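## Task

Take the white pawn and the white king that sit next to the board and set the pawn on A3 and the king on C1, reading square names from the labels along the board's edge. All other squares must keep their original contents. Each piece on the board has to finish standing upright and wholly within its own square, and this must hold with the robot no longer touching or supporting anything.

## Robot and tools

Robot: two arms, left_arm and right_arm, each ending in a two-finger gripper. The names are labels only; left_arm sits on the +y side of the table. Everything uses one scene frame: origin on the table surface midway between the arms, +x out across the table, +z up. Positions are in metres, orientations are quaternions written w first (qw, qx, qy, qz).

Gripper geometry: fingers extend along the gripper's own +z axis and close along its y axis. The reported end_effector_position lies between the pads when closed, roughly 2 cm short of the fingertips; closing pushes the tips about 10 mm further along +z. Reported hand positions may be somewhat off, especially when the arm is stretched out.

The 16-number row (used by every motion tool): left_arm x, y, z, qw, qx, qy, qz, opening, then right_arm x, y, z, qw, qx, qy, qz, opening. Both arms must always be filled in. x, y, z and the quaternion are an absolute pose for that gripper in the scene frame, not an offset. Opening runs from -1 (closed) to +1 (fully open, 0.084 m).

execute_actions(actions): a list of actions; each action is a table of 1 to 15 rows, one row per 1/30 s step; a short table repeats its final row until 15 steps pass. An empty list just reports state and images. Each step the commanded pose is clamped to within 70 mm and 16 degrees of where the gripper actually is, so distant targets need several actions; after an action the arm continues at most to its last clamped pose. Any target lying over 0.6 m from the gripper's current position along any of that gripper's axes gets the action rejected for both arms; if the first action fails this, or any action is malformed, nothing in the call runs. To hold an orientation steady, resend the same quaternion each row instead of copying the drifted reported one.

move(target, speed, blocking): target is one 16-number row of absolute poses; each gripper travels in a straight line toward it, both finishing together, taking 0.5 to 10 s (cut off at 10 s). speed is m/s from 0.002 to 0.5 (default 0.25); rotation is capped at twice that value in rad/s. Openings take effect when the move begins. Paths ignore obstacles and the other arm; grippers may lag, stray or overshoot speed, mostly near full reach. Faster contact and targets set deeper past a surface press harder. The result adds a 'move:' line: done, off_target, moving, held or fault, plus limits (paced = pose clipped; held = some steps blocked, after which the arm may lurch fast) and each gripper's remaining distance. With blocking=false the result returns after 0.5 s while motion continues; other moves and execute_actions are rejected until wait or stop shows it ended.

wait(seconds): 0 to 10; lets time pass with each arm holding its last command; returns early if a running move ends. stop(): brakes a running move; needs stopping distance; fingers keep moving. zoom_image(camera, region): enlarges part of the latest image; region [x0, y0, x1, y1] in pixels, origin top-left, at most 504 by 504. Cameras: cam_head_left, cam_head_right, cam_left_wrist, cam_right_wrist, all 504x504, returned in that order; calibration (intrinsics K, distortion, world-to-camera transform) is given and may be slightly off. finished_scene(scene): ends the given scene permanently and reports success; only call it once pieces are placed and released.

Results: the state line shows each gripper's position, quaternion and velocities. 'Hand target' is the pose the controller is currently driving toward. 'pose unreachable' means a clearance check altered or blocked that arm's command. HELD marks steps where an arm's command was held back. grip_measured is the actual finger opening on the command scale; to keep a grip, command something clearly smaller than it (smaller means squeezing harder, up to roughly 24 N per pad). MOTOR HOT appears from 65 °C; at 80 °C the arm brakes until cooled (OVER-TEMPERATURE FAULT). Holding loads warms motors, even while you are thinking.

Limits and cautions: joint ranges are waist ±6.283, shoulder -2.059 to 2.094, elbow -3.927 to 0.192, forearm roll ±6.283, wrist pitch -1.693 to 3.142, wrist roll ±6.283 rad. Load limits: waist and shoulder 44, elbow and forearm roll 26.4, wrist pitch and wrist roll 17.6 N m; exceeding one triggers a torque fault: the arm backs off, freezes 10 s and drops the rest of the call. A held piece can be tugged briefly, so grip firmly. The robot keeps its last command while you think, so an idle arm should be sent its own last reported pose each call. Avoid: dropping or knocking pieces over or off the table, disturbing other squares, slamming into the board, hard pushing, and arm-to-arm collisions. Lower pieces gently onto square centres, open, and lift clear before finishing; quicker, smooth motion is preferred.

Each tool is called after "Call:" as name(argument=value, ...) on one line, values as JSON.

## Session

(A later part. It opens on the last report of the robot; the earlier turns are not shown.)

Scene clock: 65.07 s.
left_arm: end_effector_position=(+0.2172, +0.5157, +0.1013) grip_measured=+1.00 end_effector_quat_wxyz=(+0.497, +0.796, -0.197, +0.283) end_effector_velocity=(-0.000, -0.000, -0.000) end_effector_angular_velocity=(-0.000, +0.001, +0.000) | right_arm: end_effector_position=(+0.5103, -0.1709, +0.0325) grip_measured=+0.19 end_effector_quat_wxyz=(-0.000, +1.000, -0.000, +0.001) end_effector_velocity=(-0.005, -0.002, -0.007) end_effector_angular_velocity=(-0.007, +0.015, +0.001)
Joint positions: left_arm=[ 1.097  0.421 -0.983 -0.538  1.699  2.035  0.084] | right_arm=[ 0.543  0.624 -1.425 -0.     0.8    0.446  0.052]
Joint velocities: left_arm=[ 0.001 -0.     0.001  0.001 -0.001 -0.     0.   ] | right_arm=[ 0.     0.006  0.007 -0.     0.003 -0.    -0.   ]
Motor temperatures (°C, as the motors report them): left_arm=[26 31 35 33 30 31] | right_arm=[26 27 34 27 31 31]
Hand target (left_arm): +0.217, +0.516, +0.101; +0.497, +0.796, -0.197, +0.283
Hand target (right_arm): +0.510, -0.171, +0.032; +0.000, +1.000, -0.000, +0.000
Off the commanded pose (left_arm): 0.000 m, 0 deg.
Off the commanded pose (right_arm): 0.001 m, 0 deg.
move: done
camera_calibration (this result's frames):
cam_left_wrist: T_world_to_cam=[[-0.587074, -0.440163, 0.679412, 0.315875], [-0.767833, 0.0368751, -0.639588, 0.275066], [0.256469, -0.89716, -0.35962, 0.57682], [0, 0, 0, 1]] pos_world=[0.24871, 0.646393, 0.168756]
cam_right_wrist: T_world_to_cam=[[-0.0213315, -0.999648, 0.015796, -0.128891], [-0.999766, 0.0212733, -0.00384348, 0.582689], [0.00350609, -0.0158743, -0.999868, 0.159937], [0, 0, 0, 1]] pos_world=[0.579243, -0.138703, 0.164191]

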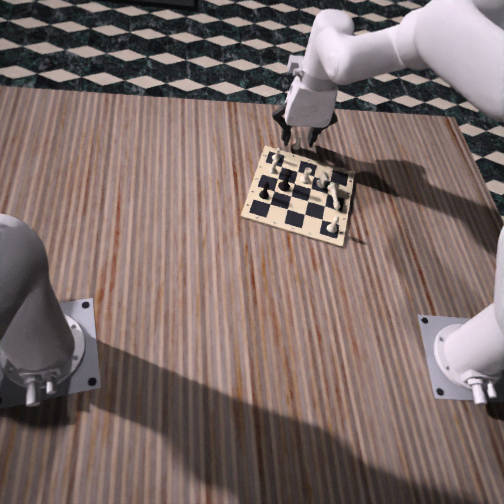

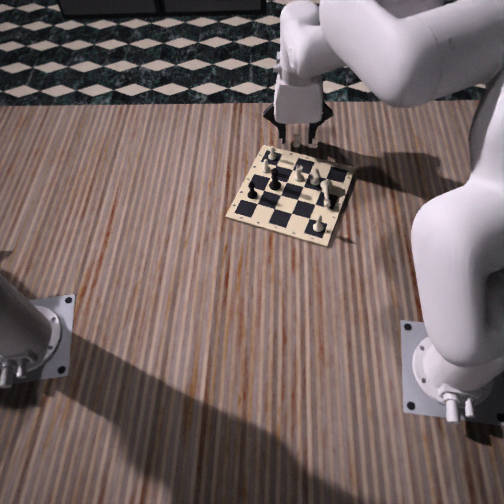

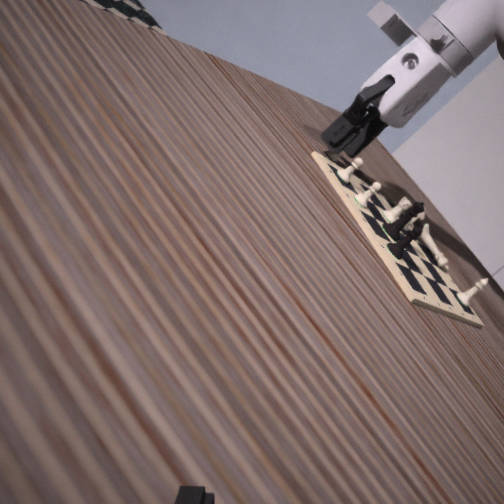

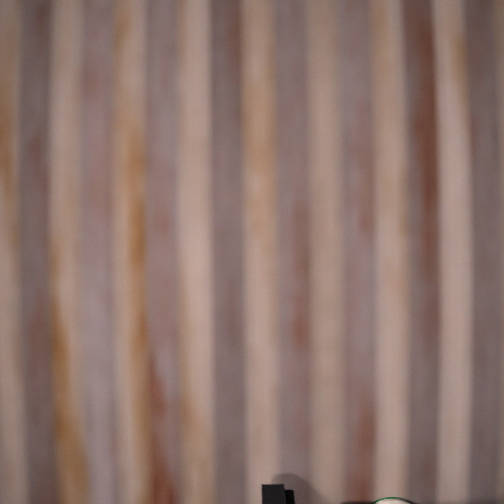

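Call:
move(target=[0.2172,0.5157,0.1013,0.497,0.796,-0.197,0.283,1,0.508,-0.171,0.024,0,1,0,0,-0.3], speed=0.02)

Call:
move(target=[0.2172,0.5157,0.1013,0.497,0.796,-0.197,0.283,1,0.508,-0.171,0.024,0,1,0,0,-1])

Call:
move(target=[0.2172,0.5157,0.1013,0.497,0.796,-0.197,0.283,1,0.508,-0.171,0.11,0,1,0,0,-1])

Call:
move(target=[0.2172,0.5157,0.1013,0.497,0.796,-0.197,0.283,1,0.291,-0.135,0.11,0,1,0,0,-1])

Call:
move(target=[0.2172,0.5157,0.1013,0.497,0.796,-0.197,0.283,1,0.291,-0.135,0.033,0,1,0,0,-1], speed=0.1)

Call:
move(target=[0.2172,0.5157,0.1013,0.497,0.796,-0.197,0.283,1,0.291,-0.135,0.033,0,1,0,0,-0.2])

Call:
move(target=[0.2172,0.5157,0.1013,0.497,0.796,-0.197,0.283,1,0.291,-0.135,0.1,0,1,0,0,-0.2])

Call:
move(target=[0.2172,0.5157,0.1013,0.497,0.796,-0.197,0.283,1,0.324,-0.233,0.1,0,0.924,0,0.383,-0.3])

Call:
move(target=[0.2172,0.5157,0.1013,0.497,0.796,-0.197,0.283,1,0.324,-0.233,0.029,0,0.924,0,0.383,-0.3], speed=0.08)

Call:
move(target=[0.2172,0.5157,0.1013,0.497,0.796,-0.197,0.283,1,0.324,-0.233,0.029,0,0.924,0,0.383,-1])

Call:
move(target=[0.2172,0.5157,0.1013,0.497,0.796,-0.197,0.283,1,0.324,-0.233,0.12,0,0.924,0,0.383,-1])

Call:
move(target=[0.2172,0.5157,0.1013,0.497,0.796,-0.197,0.283,1,0.352,-0.233,0.12,0,0.899,0,-0.438,-1])

Call:
move(target=[0.2172,0.5157,0.1013,0.497,0.796,-0.197,0.283,1,0.352,-0.233,0.066,0,0.899,0,-0.438,-1], speed=0.08)

Call:
zoom_image(camera="cam_head_left", region=[230, 125, 390, 265])

Call:
zoom_image(camera="cam_left_wrist", region=[300, 130, 504, 350])

Scene clock: 102.30 s.
left_arm: end_effector_position=(+0.2172, +0.5157, +0.1013) grip_measured=+1.00 end_effector_quat_wxyz=(+0.497, +0.796, -0.197, +0.283) end_effector_velocity=(+0.000, -0.001, -0.000) end_effector_angular_velocity=(-0.002, +0.000, -0.000) | right_arm: end_effector_position=(+0.5080, -0.1710, +0.0240) grip_measured=-0.32 end_effector_quat_wxyz=(+0.000, +1.000, -0.000, -0.000) end_effector_velocity=(+0.002, +0.001, +0.003) end_effector_angular_velocity=(+0.003, -0.007, +0.000)
Joint positions: left_arm=[ 1.097  0.421 -0.983 -0.538  1.699  2.035  0.084] | right_arm=[ 0.545  0.635 -1.415 -0.     0.78   0.448  0.03 ]
Joint velocities: left_arm=[-0.001 -0.     0.002 -0.001  0.    -0.     0.   ] | right_arm=[-0.    -0.003 -0.003 -0.    -0.002 -0.    -0.   ]
Motor temperatures (°C, as the motors report them): left_arm=[26 31 35 33 30 31] | right_arm=[26 28 34 27 31 31]
Hand target (left_arm): +0.217, +0.516, +0.101; +0.497, +0.796, -0.197, +0.283
Hand target (right_arm): +0.508, -0.171, +0.024; +0.000, +1.000, -0.000, +0.000
Off the commanded pose (left_arm): 0.000 m, 0 deg.
Off the commanded pose (right_arm): 0.000 m, 0 deg.
move: done
camera_calibration (this result's frames):
cam_left_wrist: T_world_to_cam=[[-0.587074, -0.440163, 0.679412, 0.315875], [-0.767833, 0.0368751, -0.639588, 0.275066], [0.256469, -0.89716, -0.35962, 0.57682], [0, 0, 0, 1]] pos_world=[0.24871, 0.646393, 0.168756]
cam_right_wrist: T_world_to_cam=[[-0.0211768, -0.999644, 0.0162025, -0.128982], [-0.999773, 0.0211347, -0.00276904, 0.58034], [0.00242562, -0.0162575, -0.999865, 0.15191], [0, 0, 0, 1]] pos_world=[0.577108, -0.138731, 0.155586]

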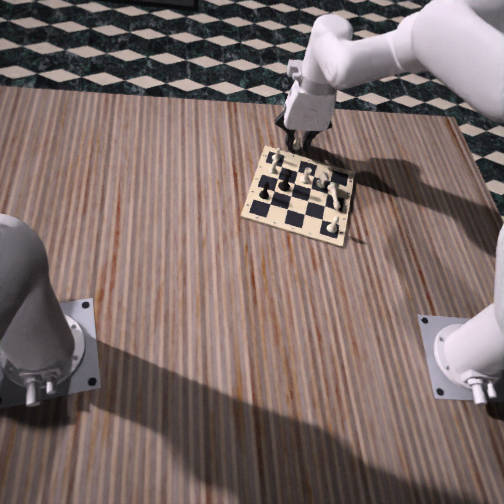

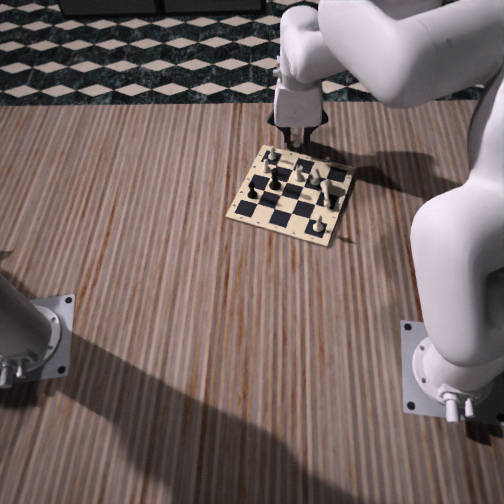

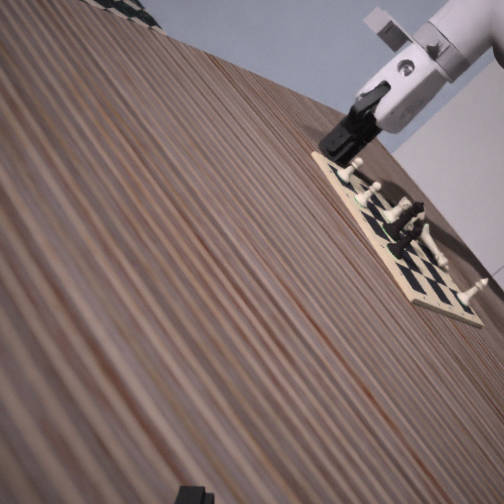

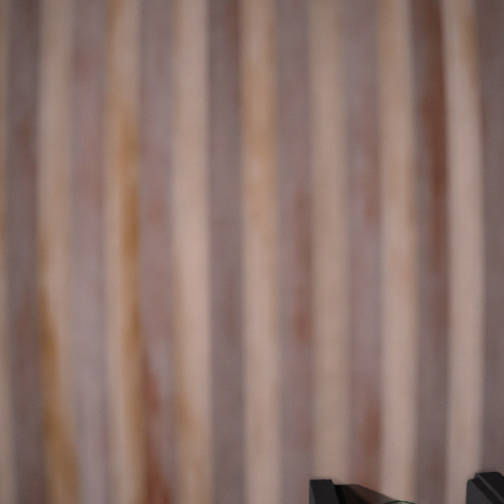

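Scene clock: 103.00 s.
left_arm: end_effector_position=(+0.2172, +0.5157, +0.1013) grip_measured=+1.00 end_effector_quat_wxyz=(+0.497, +0.796, -0.197, +0.283) end_effector_velocity=(-0.000, -0.000, -0.000) end_effector_angular_velocity=(-0.000, +0.001, +0.000) | right_arm: end_effector_position=(+0.5094, -0.1705, +0.0259) grip_measured=-0.76 end_effector_quat_wxyz=(-0.001, +1.000, -0.000, +0.002) end_effector_velocity=(-0.001, -0.000, -0.001) end_effector_angular_velocity=(-0.001, +0.002, +0.000)
Joint positions: left_arm=[ 1.097  0.421 -0.983 -0.538  1.699  2.035  0.084] | right_arm=[ 0.545  0.633 -1.417 -0.     0.78   0.448  0.01 ]
Joint velocities: left_arm=[ 0.001 -0.     0.001  0.001 -0.    -0.     0.   ] | right_arm=[0.    0.001 0.001 0.    0.    0.    0.   ]
Motor temperatures (°C, as the motors report them): left_arm=[26 31 35 33 30 31] | right_arm=[26 28 34 27 31 31]
Hand target (left_arm): +0.217, +0.516, +0.101; +0.497, +0.796, -0.197, +0.283
Hand target (right_arm): +0.508, -0.171, +0.024; +0.000, +1.000, -0.000, -0.000
Off the commanded pose (left_arm): 0.000 m, 0 deg.
Off the commanded pose (right_arm): 0.002 m, 0 deg.
move: done
camera_calibration (this result's frames):
cam_left_wrist: T_world_to_cam=[[-0.587074, -0.440163, 0.679412, 0.315875], [-0.767833, 0.0368749, -0.639588, 0.275066], [0.256469, -0.89716, -0.35962, 0.576819], [0, 0, 0, 1]] pos_world=[0.24871, 0.646393, 0.168756]
cam_right_wrist: T_world_to_cam=[[-0.0214049, -0.999671, 0.0141556, -0.128304], [-0.999749, 0.0213089, -0.00689608, 0.58188], [0.00659217, -0.0142996, -0.999876, 0.152071], [0, 0, 0, 1]] pos_world=[0.577985, -0.138486, 0.157881]

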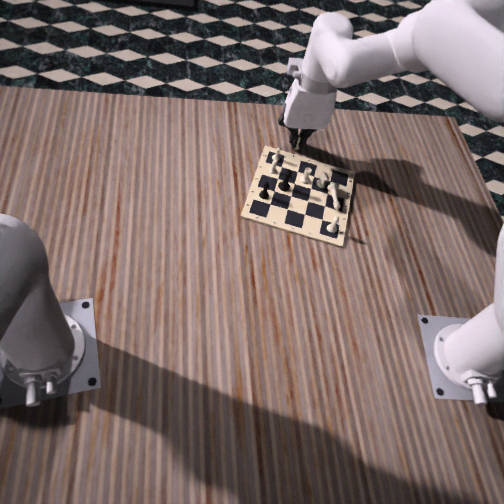

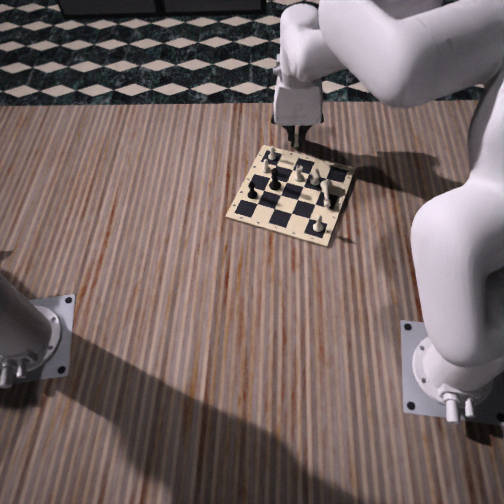

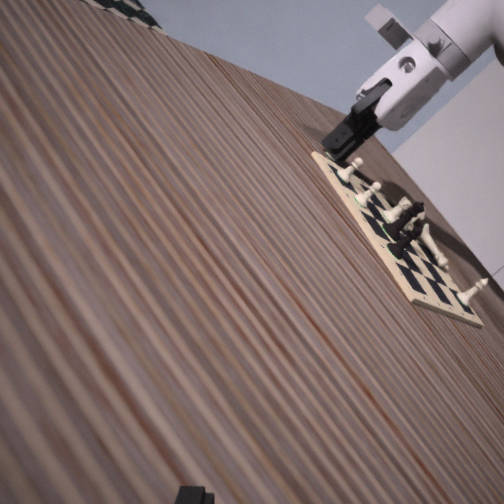

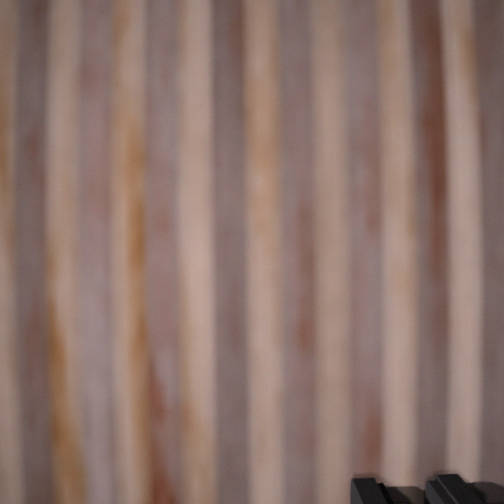

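Scene clock: 103.87 s.
left_arm: end_effector_position=(+0.2172, +0.5157, +0.1013) grip_measured=+1.00 end_effector_quat_wxyz=(+0.497, +0.796, -0.197, +0.283) end_effector_velocity=(+0.000, -0.000, +0.000) end_effector_angular_velocity=(-0.000, -0.000, +0.001) | right_arm: end_effector_position=(+0.5076, -0.1711, +0.1091) grip_measured=-0.77 end_effector_quat_wxyz=(+0.000, +1.000, +0.000, -0.001) end_effector_velocity=(+0.007, +0.003, +0.012) end_effector_angular_velocity=(+0.011, -0.024, -0.000)
Joint positions: left_arm=[ 1.097  0.421 -0.983 -0.538  1.699  2.035  0.084] | right_arm=[ 0.545  0.495 -1.46   0.     0.967  0.447  0.01 ]
Joint velocities: left_arm=[ 0.     0.     0.    -0.001  0.    -0.     0.   ] | right_arm=[-0.001 -0.011 -0.012 -0.    -0.003 -0.001  0.   ]
Motor temperatures (°C, as the motors report them): left_arm=[26 31 35 33 30 31] | right_arm=[26 28 34 27 31 31]
Hand target (left_arm): +0.217, +0.516, +0.101; +0.497, +0.796, -0.197, +0.283
Hand target (right_arm): +0.508, -0.171, +0.110; -0.000, +1.000, +0.000, -0.000
Off the commanded pose (left_arm): 0.000 m, 0 deg.
Off the commanded pose (right_arm): 0.001 m, 0 deg.
move: done
camera_calibration (this result's frames):
cam_left_wrist: T_world_to_cam=[[-0.587074, -0.440163, 0.679412, 0.315875], [-0.767833, 0.0368749, -0.639588, 0.275066], [0.25647, -0.89716, -0.35962, 0.576819], [0, 0, 0, 1]] pos_world=[0.24871, 0.646393, 0.168756]
cam_right_wrist: T_world_to_cam=[[-0.0209121, -0.99964, 0.0168146, -0.130649], [-0.999781, 0.0208961, -0.00112473, 0.580017], [0.000772968, -0.0168344, -0.999858, 0.237754], [0, 0, 0, 1]] pos_world=[0.576974, -0.13872, 0.24057]

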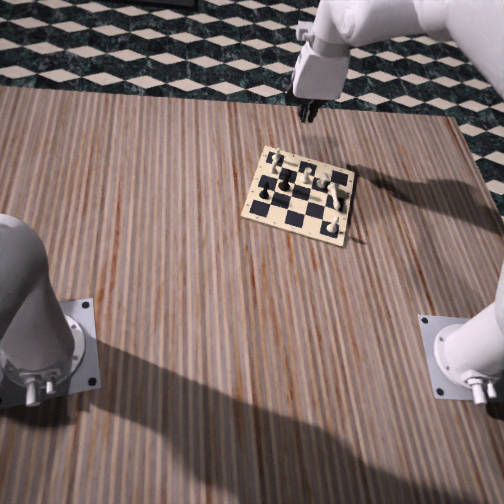

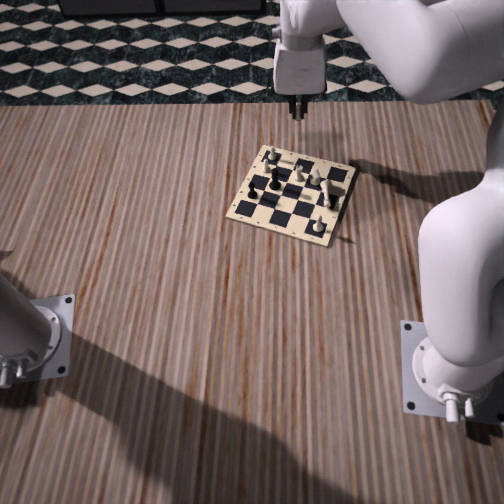

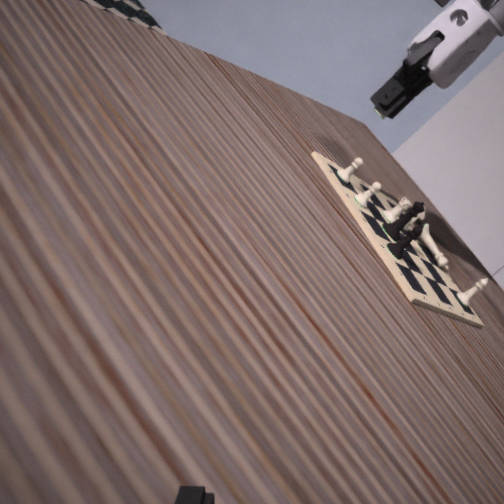

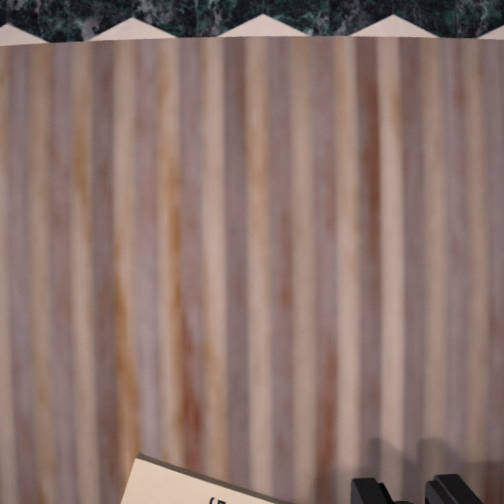

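Scene clock: 105.17 s.
left_arm: end_effector_position=(+0.2172, +0.5157, +0.1013) grip_measured=+1.00 end_effector_quat_wxyz=(+0.497, +0.796, -0.197, +0.283) end_effector_velocity=(-0.000, -0.000, -0.000) end_effector_angular_velocity=(-0.001, +0.000, +0.002) | right_arm: end_effector_position=(+0.2914, -0.1349, +0.1102) grip_measured=-0.77 end_effector_quat_wxyz=(+0.000, +1.000, -0.000, -0.000) end_effector_velocity=(-0.003, -0.000, -0.001) end_effector_angular_velocity=(-0.003, +0.004, +0.002)
Joint positions: left_arm=[ 1.097  0.421 -0.983 -0.538  1.699  2.035  0.084] | right_arm=[ 0.848 -0.005 -0.772  0.     0.777  0.751  0.01 ]
Joint velocities: left_arm=[ 0.001  0.     0.001 -0.001 -0.    -0.     0.   ] | right_arm=[ 0.004 -0.001  0.005  0.     0.002  0.001 -0.   ]
Motor temperatures (°C, as the motors report them): left_arm=[26 31 35 33 30 31] | right_arm=[26 28 34 27 31 31]
Hand target (left_arm): +0.217, +0.516, +0.101; +0.497, +0.796, -0.197, +0.283
Hand target (right_arm): +0.291, -0.135, +0.110; +0.000, +1.000, -0.000, -0.000
Off the commanded pose (left_arm): 0.000 m, 0 deg.
Off the commanded pose (right_arm): 0.000 m, 0 deg.
move: done
camera_calibration (this result's frames):
cam_left_wrist: T_world_to_cam=[[-0.587074, -0.440163, 0.679412, 0.315875], [-0.767833, 0.036875, -0.639588, 0.275066], [0.25647, -0.89716, -0.35962, 0.576819], [0, 0, 0, 1]] pos_world=[0.24871, 0.646393, 0.168756]
cam_right_wrist: T_world_to_cam=[[-0.0220803, -0.999623, 0.0163447, -0.098643], [-0.999754, 0.0220429, -0.00246722, 0.363336], [0.002106, -0.0163952, -0.999863, 0.239257], [0, 0, 0, 1]] pos_world=[0.360565, -0.102692, 0.241733]

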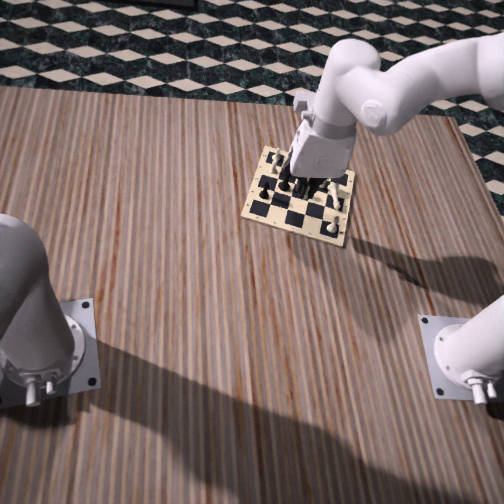

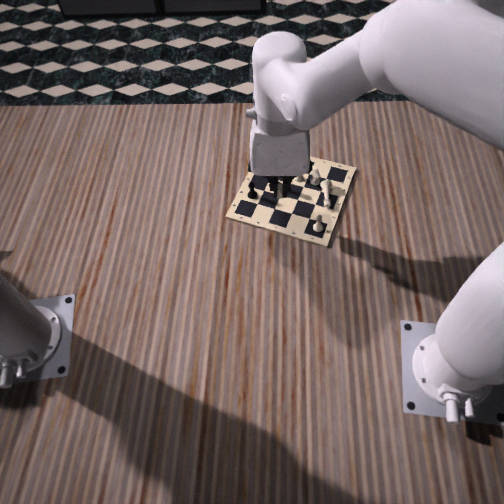

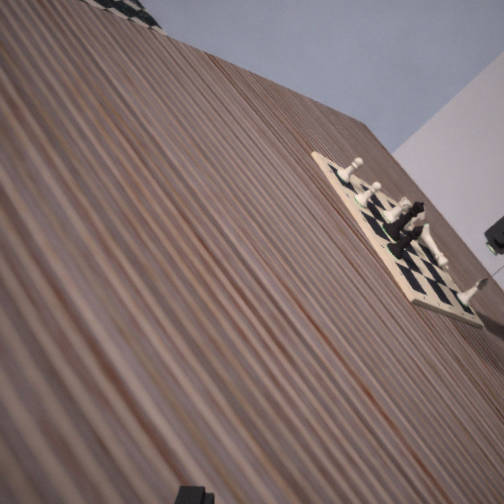

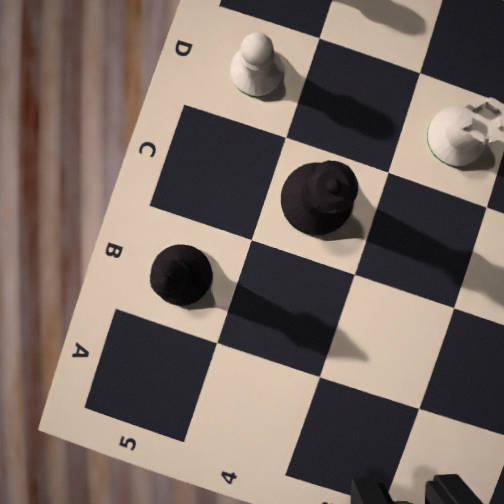

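Scene clock: 106.33 s.
left_arm: end_effector_position=(+0.2172, +0.5157, +0.1013) grip_measured=+1.00 end_effector_quat_wxyz=(+0.497, +0.796, -0.197, +0.283) end_effector_velocity=(+0.000, -0.000, +0.000) end_effector_angular_velocity=(-0.000, -0.000, -0.000) | right_arm: end_effector_position=(+0.2912, -0.1350, +0.0332) grip_measured=-0.77 end_effector_quat_wxyz=(-0.000, +1.000, -0.000, +0.000) end_effector_velocity=(-0.002, -0.002, -0.003) end_effector_angular_velocity=(-0.005, +0.006, -0.000)
Joint positions: left_arm=[ 1.097  0.421 -0.983 -0.538  1.699  2.035  0.084] | right_arm=[ 0.848  0.179 -0.724 -0.001  0.544  0.751  0.01 ]
Joint velocities: left_arm=[-0. -0.  0.  0.  0.  0.  0.] | right_arm=[0.001 0.003 0.003 0.001 0.001 0.    0.   ]
Motor temperatures (°C, as the motors report them): left_arm=[26 31 35 33 30 31] | right_arm=[26 28 34 27 31 31]
Hand target (left_arm): +0.217, +0.516, +0.101; +0.497, +0.796, -0.197, +0.283
Hand target (right_arm): +0.291, -0.135, +0.033; +0.000, +1.000, -0.000, +0.000
Off the commanded pose (left_arm): 0.000 m, 0 deg.
Off the commanded pose (right_arm): 0.000 m, 0 deg.
move: done
camera_calibration (this result's frames):
cam_left_wrist: T_world_to_cam=[[-0.587074, -0.440163, 0.679412, 0.315875], [-0.767833, 0.0368748, -0.639588, 0.275066], [0.25647, -0.89716, -0.35962, 0.576819], [0, 0, 0, 1]] pos_world=[0.24871, 0.646393, 0.168756]
cam_right_wrist: T_world_to_cam=[[-0.0213707, -0.999646, 0.0158739, -0.0976104], [-0.999767, 0.0213179, -0.00348423, 0.362876], [0.0031446, -0.0159446, -0.999868, 0.162086], [0, 0, 0, 1]] pos_world=[0.360196, -0.102727, 0.164879]

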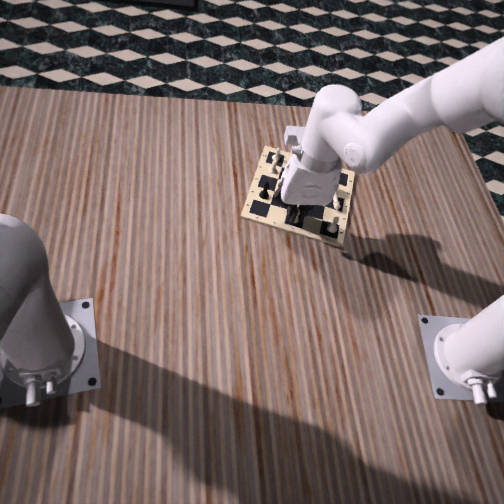

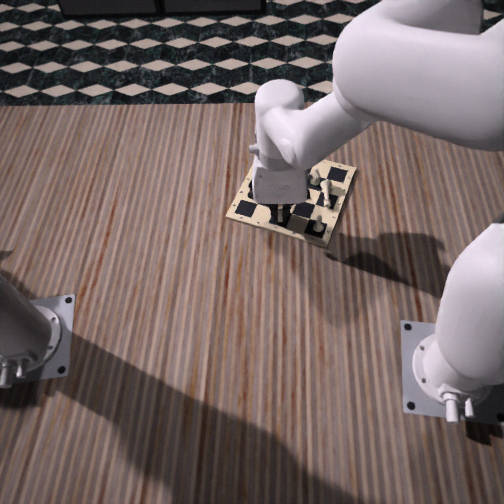

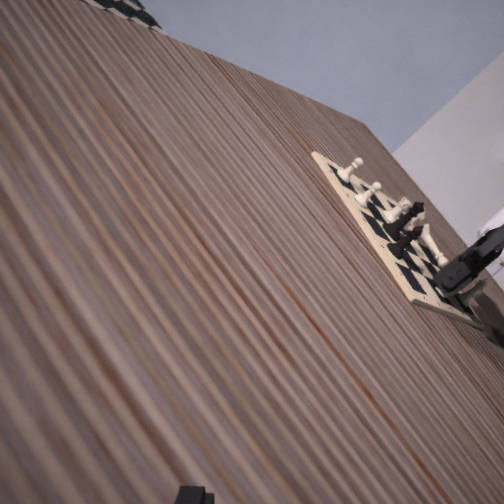

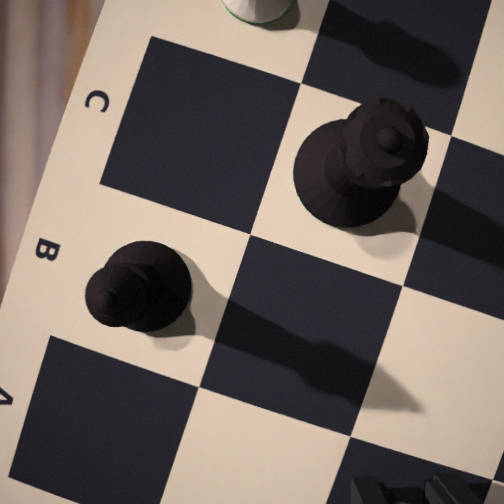

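Scene clock: 107.03 s.
left_arm: end_effector_position=(+0.2172, +0.5157, +0.1013) grip_measured=+1.00 end_effector_quat_wxyz=(+0.497, +0.796, -0.197, +0.283) end_effector_velocity=(+0.000, +0.000, -0.000) end_effector_angular_velocity=(+0.001, -0.000, -0.001) | right_arm: end_effector_position=(+0.2910, -0.1350, +0.0330) grip_measured=-0.22 end_effector_quat_wxyz=(-0.000, +1.000, -0.000, +0.000) end_effector_velocity=(+0.001, +0.000, +0.001) end_effector_angular_velocity=(+0.001, -0.001, -0.001)
Joint positions: left_arm=[ 1.097  0.421 -0.983 -0.538  1.699  2.035  0.084] | right_arm=[ 0.848  0.179 -0.724  0.     0.544  0.751  0.035]
Joint velocities: left_arm=[-0.001  0.    -0.001 -0.    -0.001 -0.     0.   ] | right_arm=[-0.001 -0.    -0.001  0.    -0.001  0.     0.   ]
Motor temperatures (°C, as the motors report them): left_arm=[26 31 35 33 30 31] | right_arm=[26 28 34 27 31 31]
Hand target (left_arm): +0.217, +0.516, +0.101; +0.497, +0.796, -0.197, +0.283
Hand target (right_arm): +0.291, -0.135, +0.033; +0.000, +1.000, -0.000, +0.000
Off the commanded pose (left_arm): 0.000 m, 0 deg.
Off the commanded pose (right_arm): 0.000 m, 0 deg.
move: done
camera_calibration (this result's frames):
cam_left_wrist: T_world_to_cam=[[-0.587074, -0.440163, 0.679412, 0.315875], [-0.767833, 0.0368748, -0.639588, 0.275066], [0.25647, -0.89716, -0.35962, 0.576819], [0, 0, 0, 1]] pos_world=[0.24871, 0.646393, 0.168756]
cam_right_wrist: T_world_to_cam=[[-0.0211539, -0.999646, 0.0161579, -0.0977258], [-0.999773, 0.0211113, -0.00280288, 0.36266], [0.00246077, -0.0162136, -0.999866, 0.162018], [0, 0, 0, 1]] pos_world=[0.360112, -0.102721, 0.164591]

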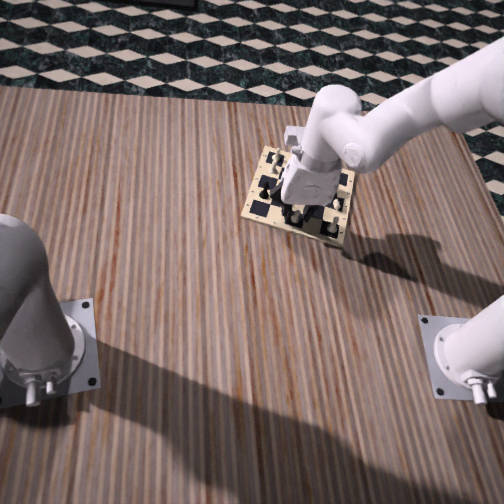

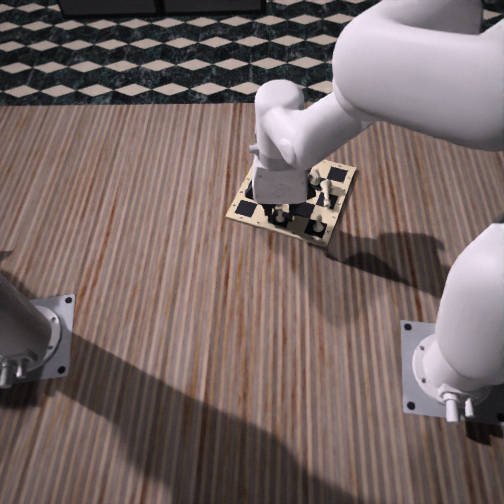

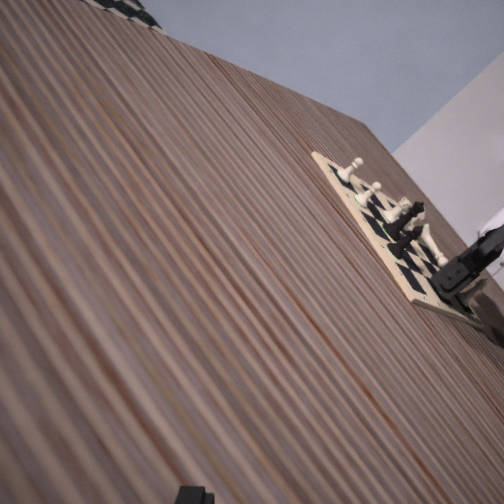

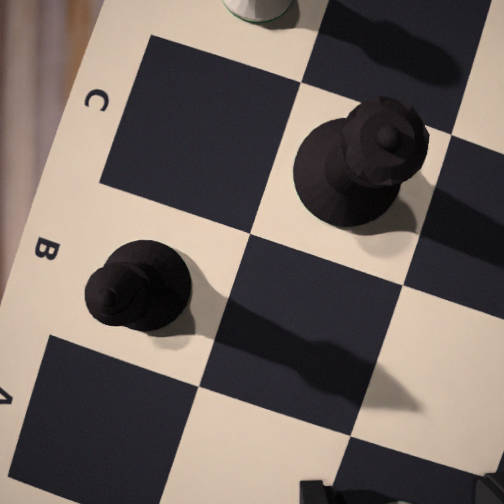

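Scene clock: 107.87 s.
left_arm: end_effector_position=(+0.2172, +0.5157, +0.1013) grip_measured=+1.00 end_effector_quat_wxyz=(+0.497, +0.796, -0.197, +0.283) end_effector_velocity=(+0.000, +0.000, +0.000) end_effector_angular_velocity=(+0.000, -0.000, +0.001) | right_arm: end_effector_position=(+0.2907, -0.1352, +0.0995) grip_measured=-0.22 end_effector_quat_wxyz=(+0.000, +1.000, +0.000, -0.001) end_effector_velocity=(+0.003, +0.003, +0.005) end_effector_angular_velocity=(+0.009, -0.010, +0.000)
Joint positions: left_arm=[ 1.097  0.421 -0.983 -0.538  1.699  2.035  0.084] | right_arm=[ 0.848  0.016 -0.76   0.     0.745  0.751  0.035]
Joint velocities: left_arm=[ 0.  0. -0. -0. -0.  0.  0.] | right_arm=[ 0.    -0.005 -0.007 -0.    -0.001 -0.    -0.   ]
Motor temperatures (°C, as the motors report them): left_arm=[26 31 35 33 30 31] | right_arm=[26 28 34 27 31 31]
Hand target (left_arm): +0.217, +0.516, +0.101; +0.497, +0.796, -0.197, +0.283
Hand target (right_arm): +0.291, -0.135, +0.100; -0.000, +1.000, +0.000, -0.000
Off the commanded pose (left_arm): 0.000 m, 0 deg.
Off the commanded pose (right_arm): 0.001 m, 0 deg.
move: done
camera_calibration (this result's frames):
cam_left_wrist: T_world_to_cam=[[-0.587074, -0.440163, 0.679412, 0.315875], [-0.767833, 0.0368748, -0.639588, 0.275066], [0.25647, -0.89716, -0.35962, 0.576819], [0, 0, 0, 1]] pos_world=[0.24871, 0.646393, 0.168756]
cam_right_wrist: T_world_to_cam=[[-0.0209651, -0.999636, 0.0169673, -0.0991231], [-0.999779, 0.0209407, -0.00161486, 0.362411], [0.00125897, -0.0169974, -0.999855, 0.228713], [0, 0, 0, 1]] pos_world=[0.359965, -0.102789, 0.230947]

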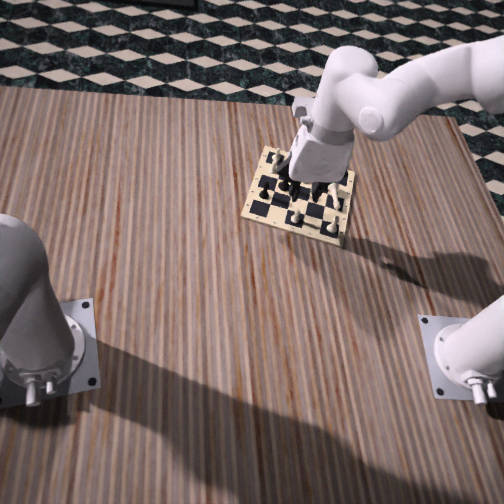

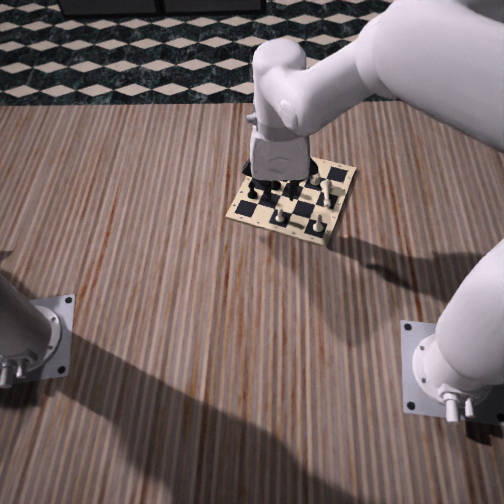

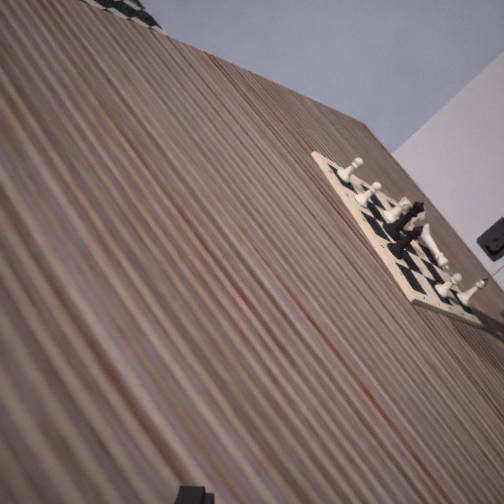

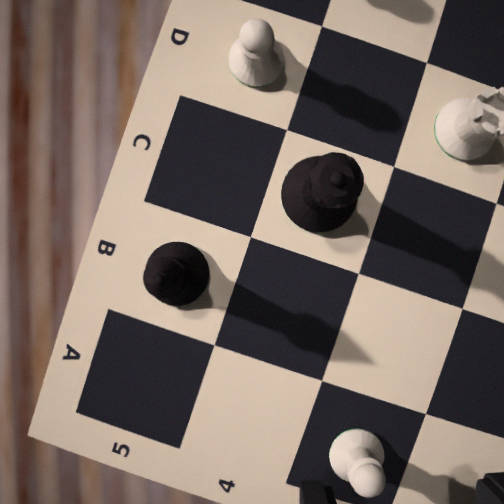

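Scene clock: 109.97 s.
left_arm: end_effector_position=(+0.2172, +0.5157, +0.1013) grip_measured=+1.00 end_effector_quat_wxyz=(+0.497, +0.796, -0.197, +0.283) end_effector_velocity=(+0.000, +0.001, +0.000) end_effector_angular_velocity=(+0.003, -0.000, +0.001) | right_arm: end_effector_position=(+0.3236, -0.2331, +0.1000) grip_measured=-0.32 end_effector_quat_wxyz=(-0.001, +0.924, +0.000, +0.382) end_effector_velocity=(-0.000, -0.000, -0.000) end_effector_angular_velocity=(+0.001, -0.003, +0.001)
Joint positions: left_arm=[ 1.097  0.421 -0.983 -0.538  1.699  2.035  0.084] | right_arm=[ 0.684 -0.233 -0.351 -1.824  0.414  2.286  0.03 ]
Joint velocities: left_arm=[ 0.001  0.    -0.003  0.    -0.    -0.     0.   ] | right_arm=[ 0.     0.     0.001 -0.011  0.001  0.011  0.   ]
Motor temperatures (°C, as the motors report them): left_arm=[26 31 35 33 30 31] | right_arm=[26 28 34 27 31 31]
Hand target (left_arm): +0.217, +0.516, +0.101; +0.497, +0.796, -0.197, +0.283
Hand target (right_arm): +0.324, -0.233, +0.100; -0.001, +0.924, +0.000, +0.382
Off the commanded pose (left_arm): 0.000 m, 0 deg.
Off the commanded pose (right_arm): 0.000 m, 0 deg.
move: done
camera_calibration (this result's frames):
cam_left_wrist: T_world_to_cam=[[-0.587074, -0.440163, 0.679412, 0.315875], [-0.767833, 0.036875, -0.639588, 0.275066], [0.25647, -0.89716, -0.35962, 0.576819], [0, 0, 0, 1]] pos_world=[0.24871, 0.646393, 0.168756]
cam_right_wrist: T_world_to_cam=[[-0.0254537, -0.999663, -0.00510767, -0.192659], [-0.706065, 0.0215945, -0.707818, 0.373096], [0.70769, -0.0144102, -0.706376, -0.029837], [0, 0, 0, 1]] pos_world=[0.279641, -0.201081, 0.242024]

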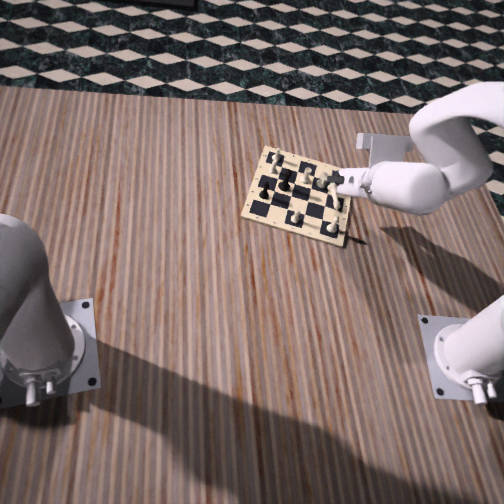

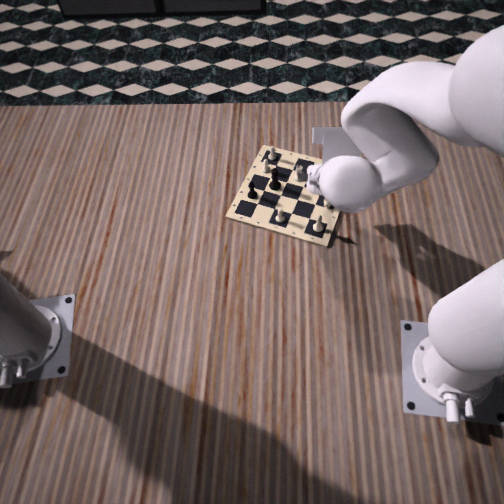

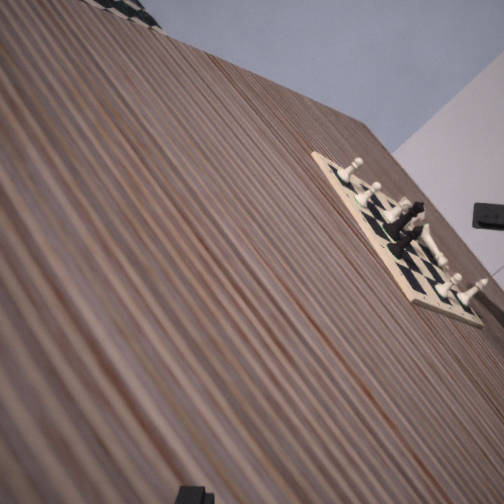

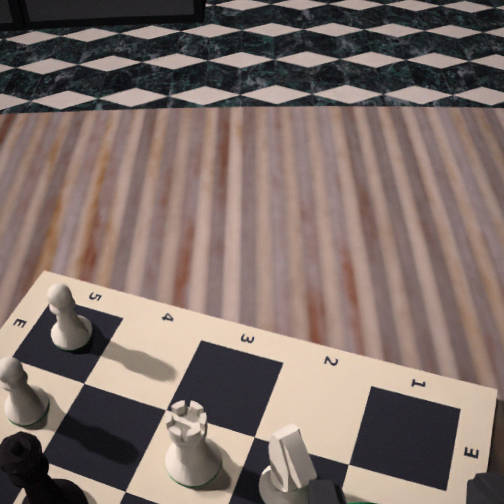

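Scene clock: 111.20 s.
left_arm: end_effector_position=(+0.2172, +0.5157, +0.1013) grip_measured=+1.00 end_effector_quat_wxyz=(+0.497, +0.796, -0.197, +0.283) end_effector_velocity=(+0.000, -0.000, -0.000) end_effector_angular_velocity=(-0.001, -0.000, +0.001) | right_arm: end_effector_position=(+0.3257, -0.2320, +0.0310) grip_measured=-0.32 end_effector_quat_wxyz=(-0.001, +0.923, -0.001, +0.385) end_effector_velocity=(-0.001, -0.001, -0.002) end_effector_angular_velocity=(-0.002, +0.002, +0.001)
Joint positions: left_arm=[ 1.097  0.421 -0.983 -0.538  1.699  2.035  0.084] | right_arm=[ 0.737  0.058 -0.429 -2.151  0.531  2.705  0.03 ]
Joint velocities: left_arm=[-0.    -0.     0.001 -0.001 -0.     0.     0.   ] | right_arm=[ 0.001  0.003  0.002 -0.003  0.001  0.003  0.   ]
Motor temperatures (°C, as the motors report them): left_arm=[26 31 35 33 30 31] | right_arm=[26 28 34 27 31 31]
Hand target (left_arm): +0.217, +0.516, +0.101; +0.497, +0.796, -0.197, +0.283
Hand target (right_arm): +0.324, -0.233, +0.029; +0.000, +0.924, -0.000, +0.383
Off the commanded pose (left_arm): 0.000 m, 0 deg.
Off the commanded pose (right_arm): 0.003 m, 0 deg.
move: done
camera_calibration (this result's frames):
cam_left_wrist: T_world_to_cam=[[-0.587074, -0.440163, 0.679412, 0.315875], [-0.767833, 0.0368748, -0.639588, 0.275066], [0.25647, -0.89716, -0.35962, 0.576819], [0, 0, 0, 1]] pos_world=[0.24871, 0.646393, 0.168755]
cam_right_wrist: T_world_to_cam=[[-0.0273, -0.999607, -0.00632173, -0.191256], [-0.701178, 0.0236563, -0.712593, 0.324698], [0.712463, -0.0150211, -0.701549, -0.0818944], [0, 0, 0, 1]] pos_world=[0.280796, -0.200093, 0.172716]

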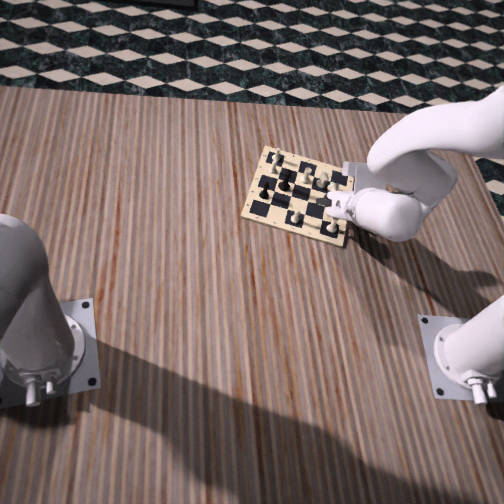

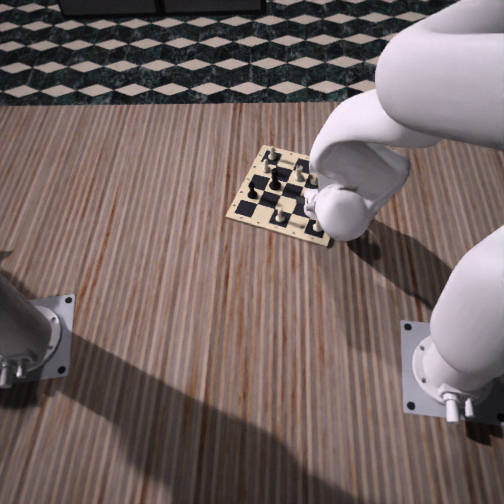

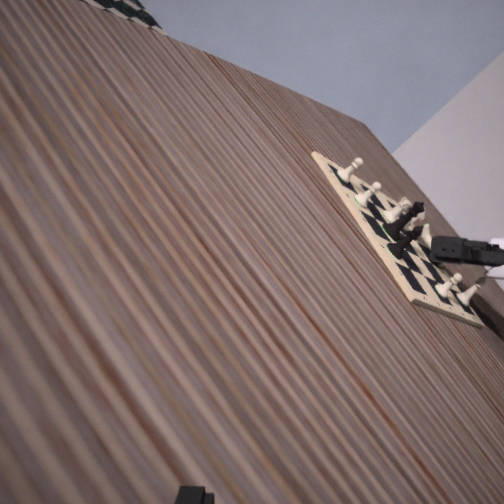

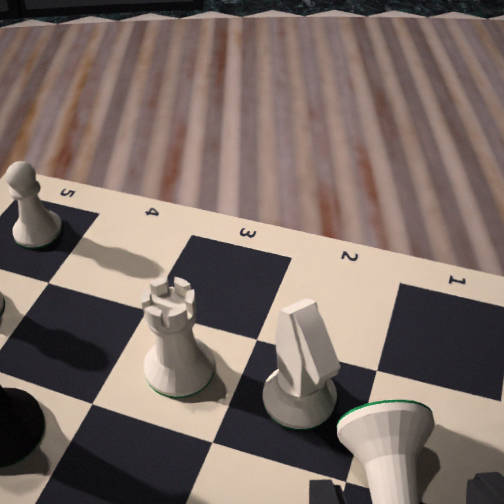

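Scene clock: 111.90 s.
left_arm: end_effector_position=(+0.2172, +0.5157, +0.1013) grip_measured=+1.00 end_effector_quat_wxyz=(+0.497, +0.796, -0.197, +0.283) end_effector_velocity=(-0.000, +0.000, +0.000) end_effector_angular_velocity=(-0.000, +0.000, +0.002) | right_arm: end_effector_position=(+0.3253, -0.2322, +0.0304) grip_measured=-0.70 end_effector_quat_wxyz=(-0.001, +0.923, -0.001, +0.385) end_effector_velocity=(-0.001, -0.000, -0.001) end_effector_angular_velocity=(-0.001, +0.001, -0.001)
Joint positions: left_arm=[ 1.097  0.421 -0.983 -0.538  1.699  2.035  0.084] | right_arm=[ 0.737  0.059 -0.429 -2.152  0.531  2.706  0.013]
Joint velocities: left_arm=[ 0.002 -0.    -0.    -0.     0.    -0.     0.   ] | right_arm=[ 0.     0.001  0.001  0.001  0.     0.001 -0.   ]
Motor temperatures (°C, as the motors report them): left_arm=[26 31 35 33 30 31] | right_arm=[26 28 34 27 31 31]
Hand target (left_arm): +0.217, +0.516, +0.101; +0.497, +0.796, -0.197, +0.283
Hand target (right_arm): +0.324, -0.233, +0.029; +0.000, +0.924, -0.000, +0.383
Off the commanded pose (left_arm): 0.000 m, 0 deg.
Off the commanded pose (right_arm): 0.002 m, 0 deg.
move: done
camera_calibration (this result's frames):
cam_left_wrist: T_world_to_cam=[[-0.587074, -0.440163, 0.679412, 0.315875], [-0.767833, 0.0368752, -0.639588, 0.275066], [0.256469, -0.89716, -0.35962, 0.57682], [0, 0, 0, 1]] pos_world=[0.24871, 0.646393, 0.168756]
cam_right_wrist: T_world_to_cam=[[-0.026648, -0.999629, -0.00568769, -0.191695], [-0.702053, 0.022765, -0.71176, 0.324069], [0.711626, -0.0149739, -0.702399, -0.0816998], [0, 0, 0, 1]] pos_world=[0.280545, -0.200225, 0.172183]

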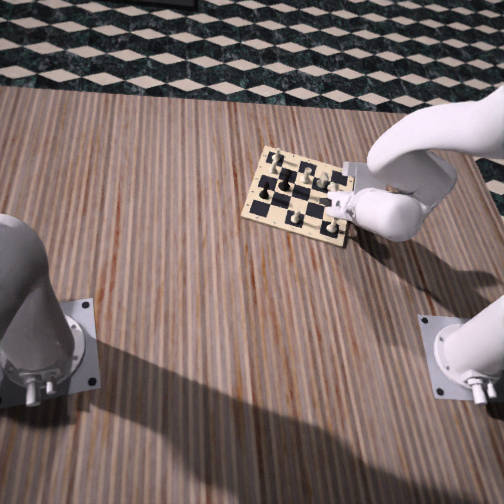

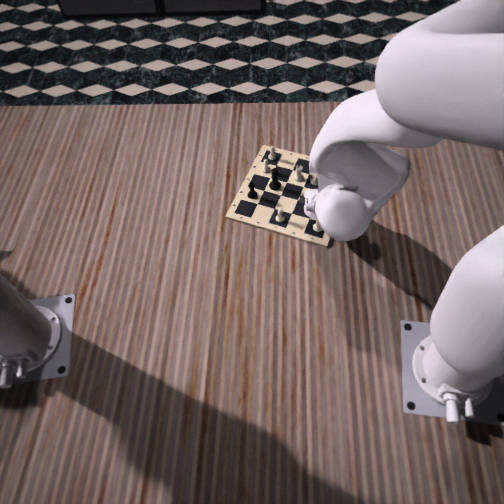

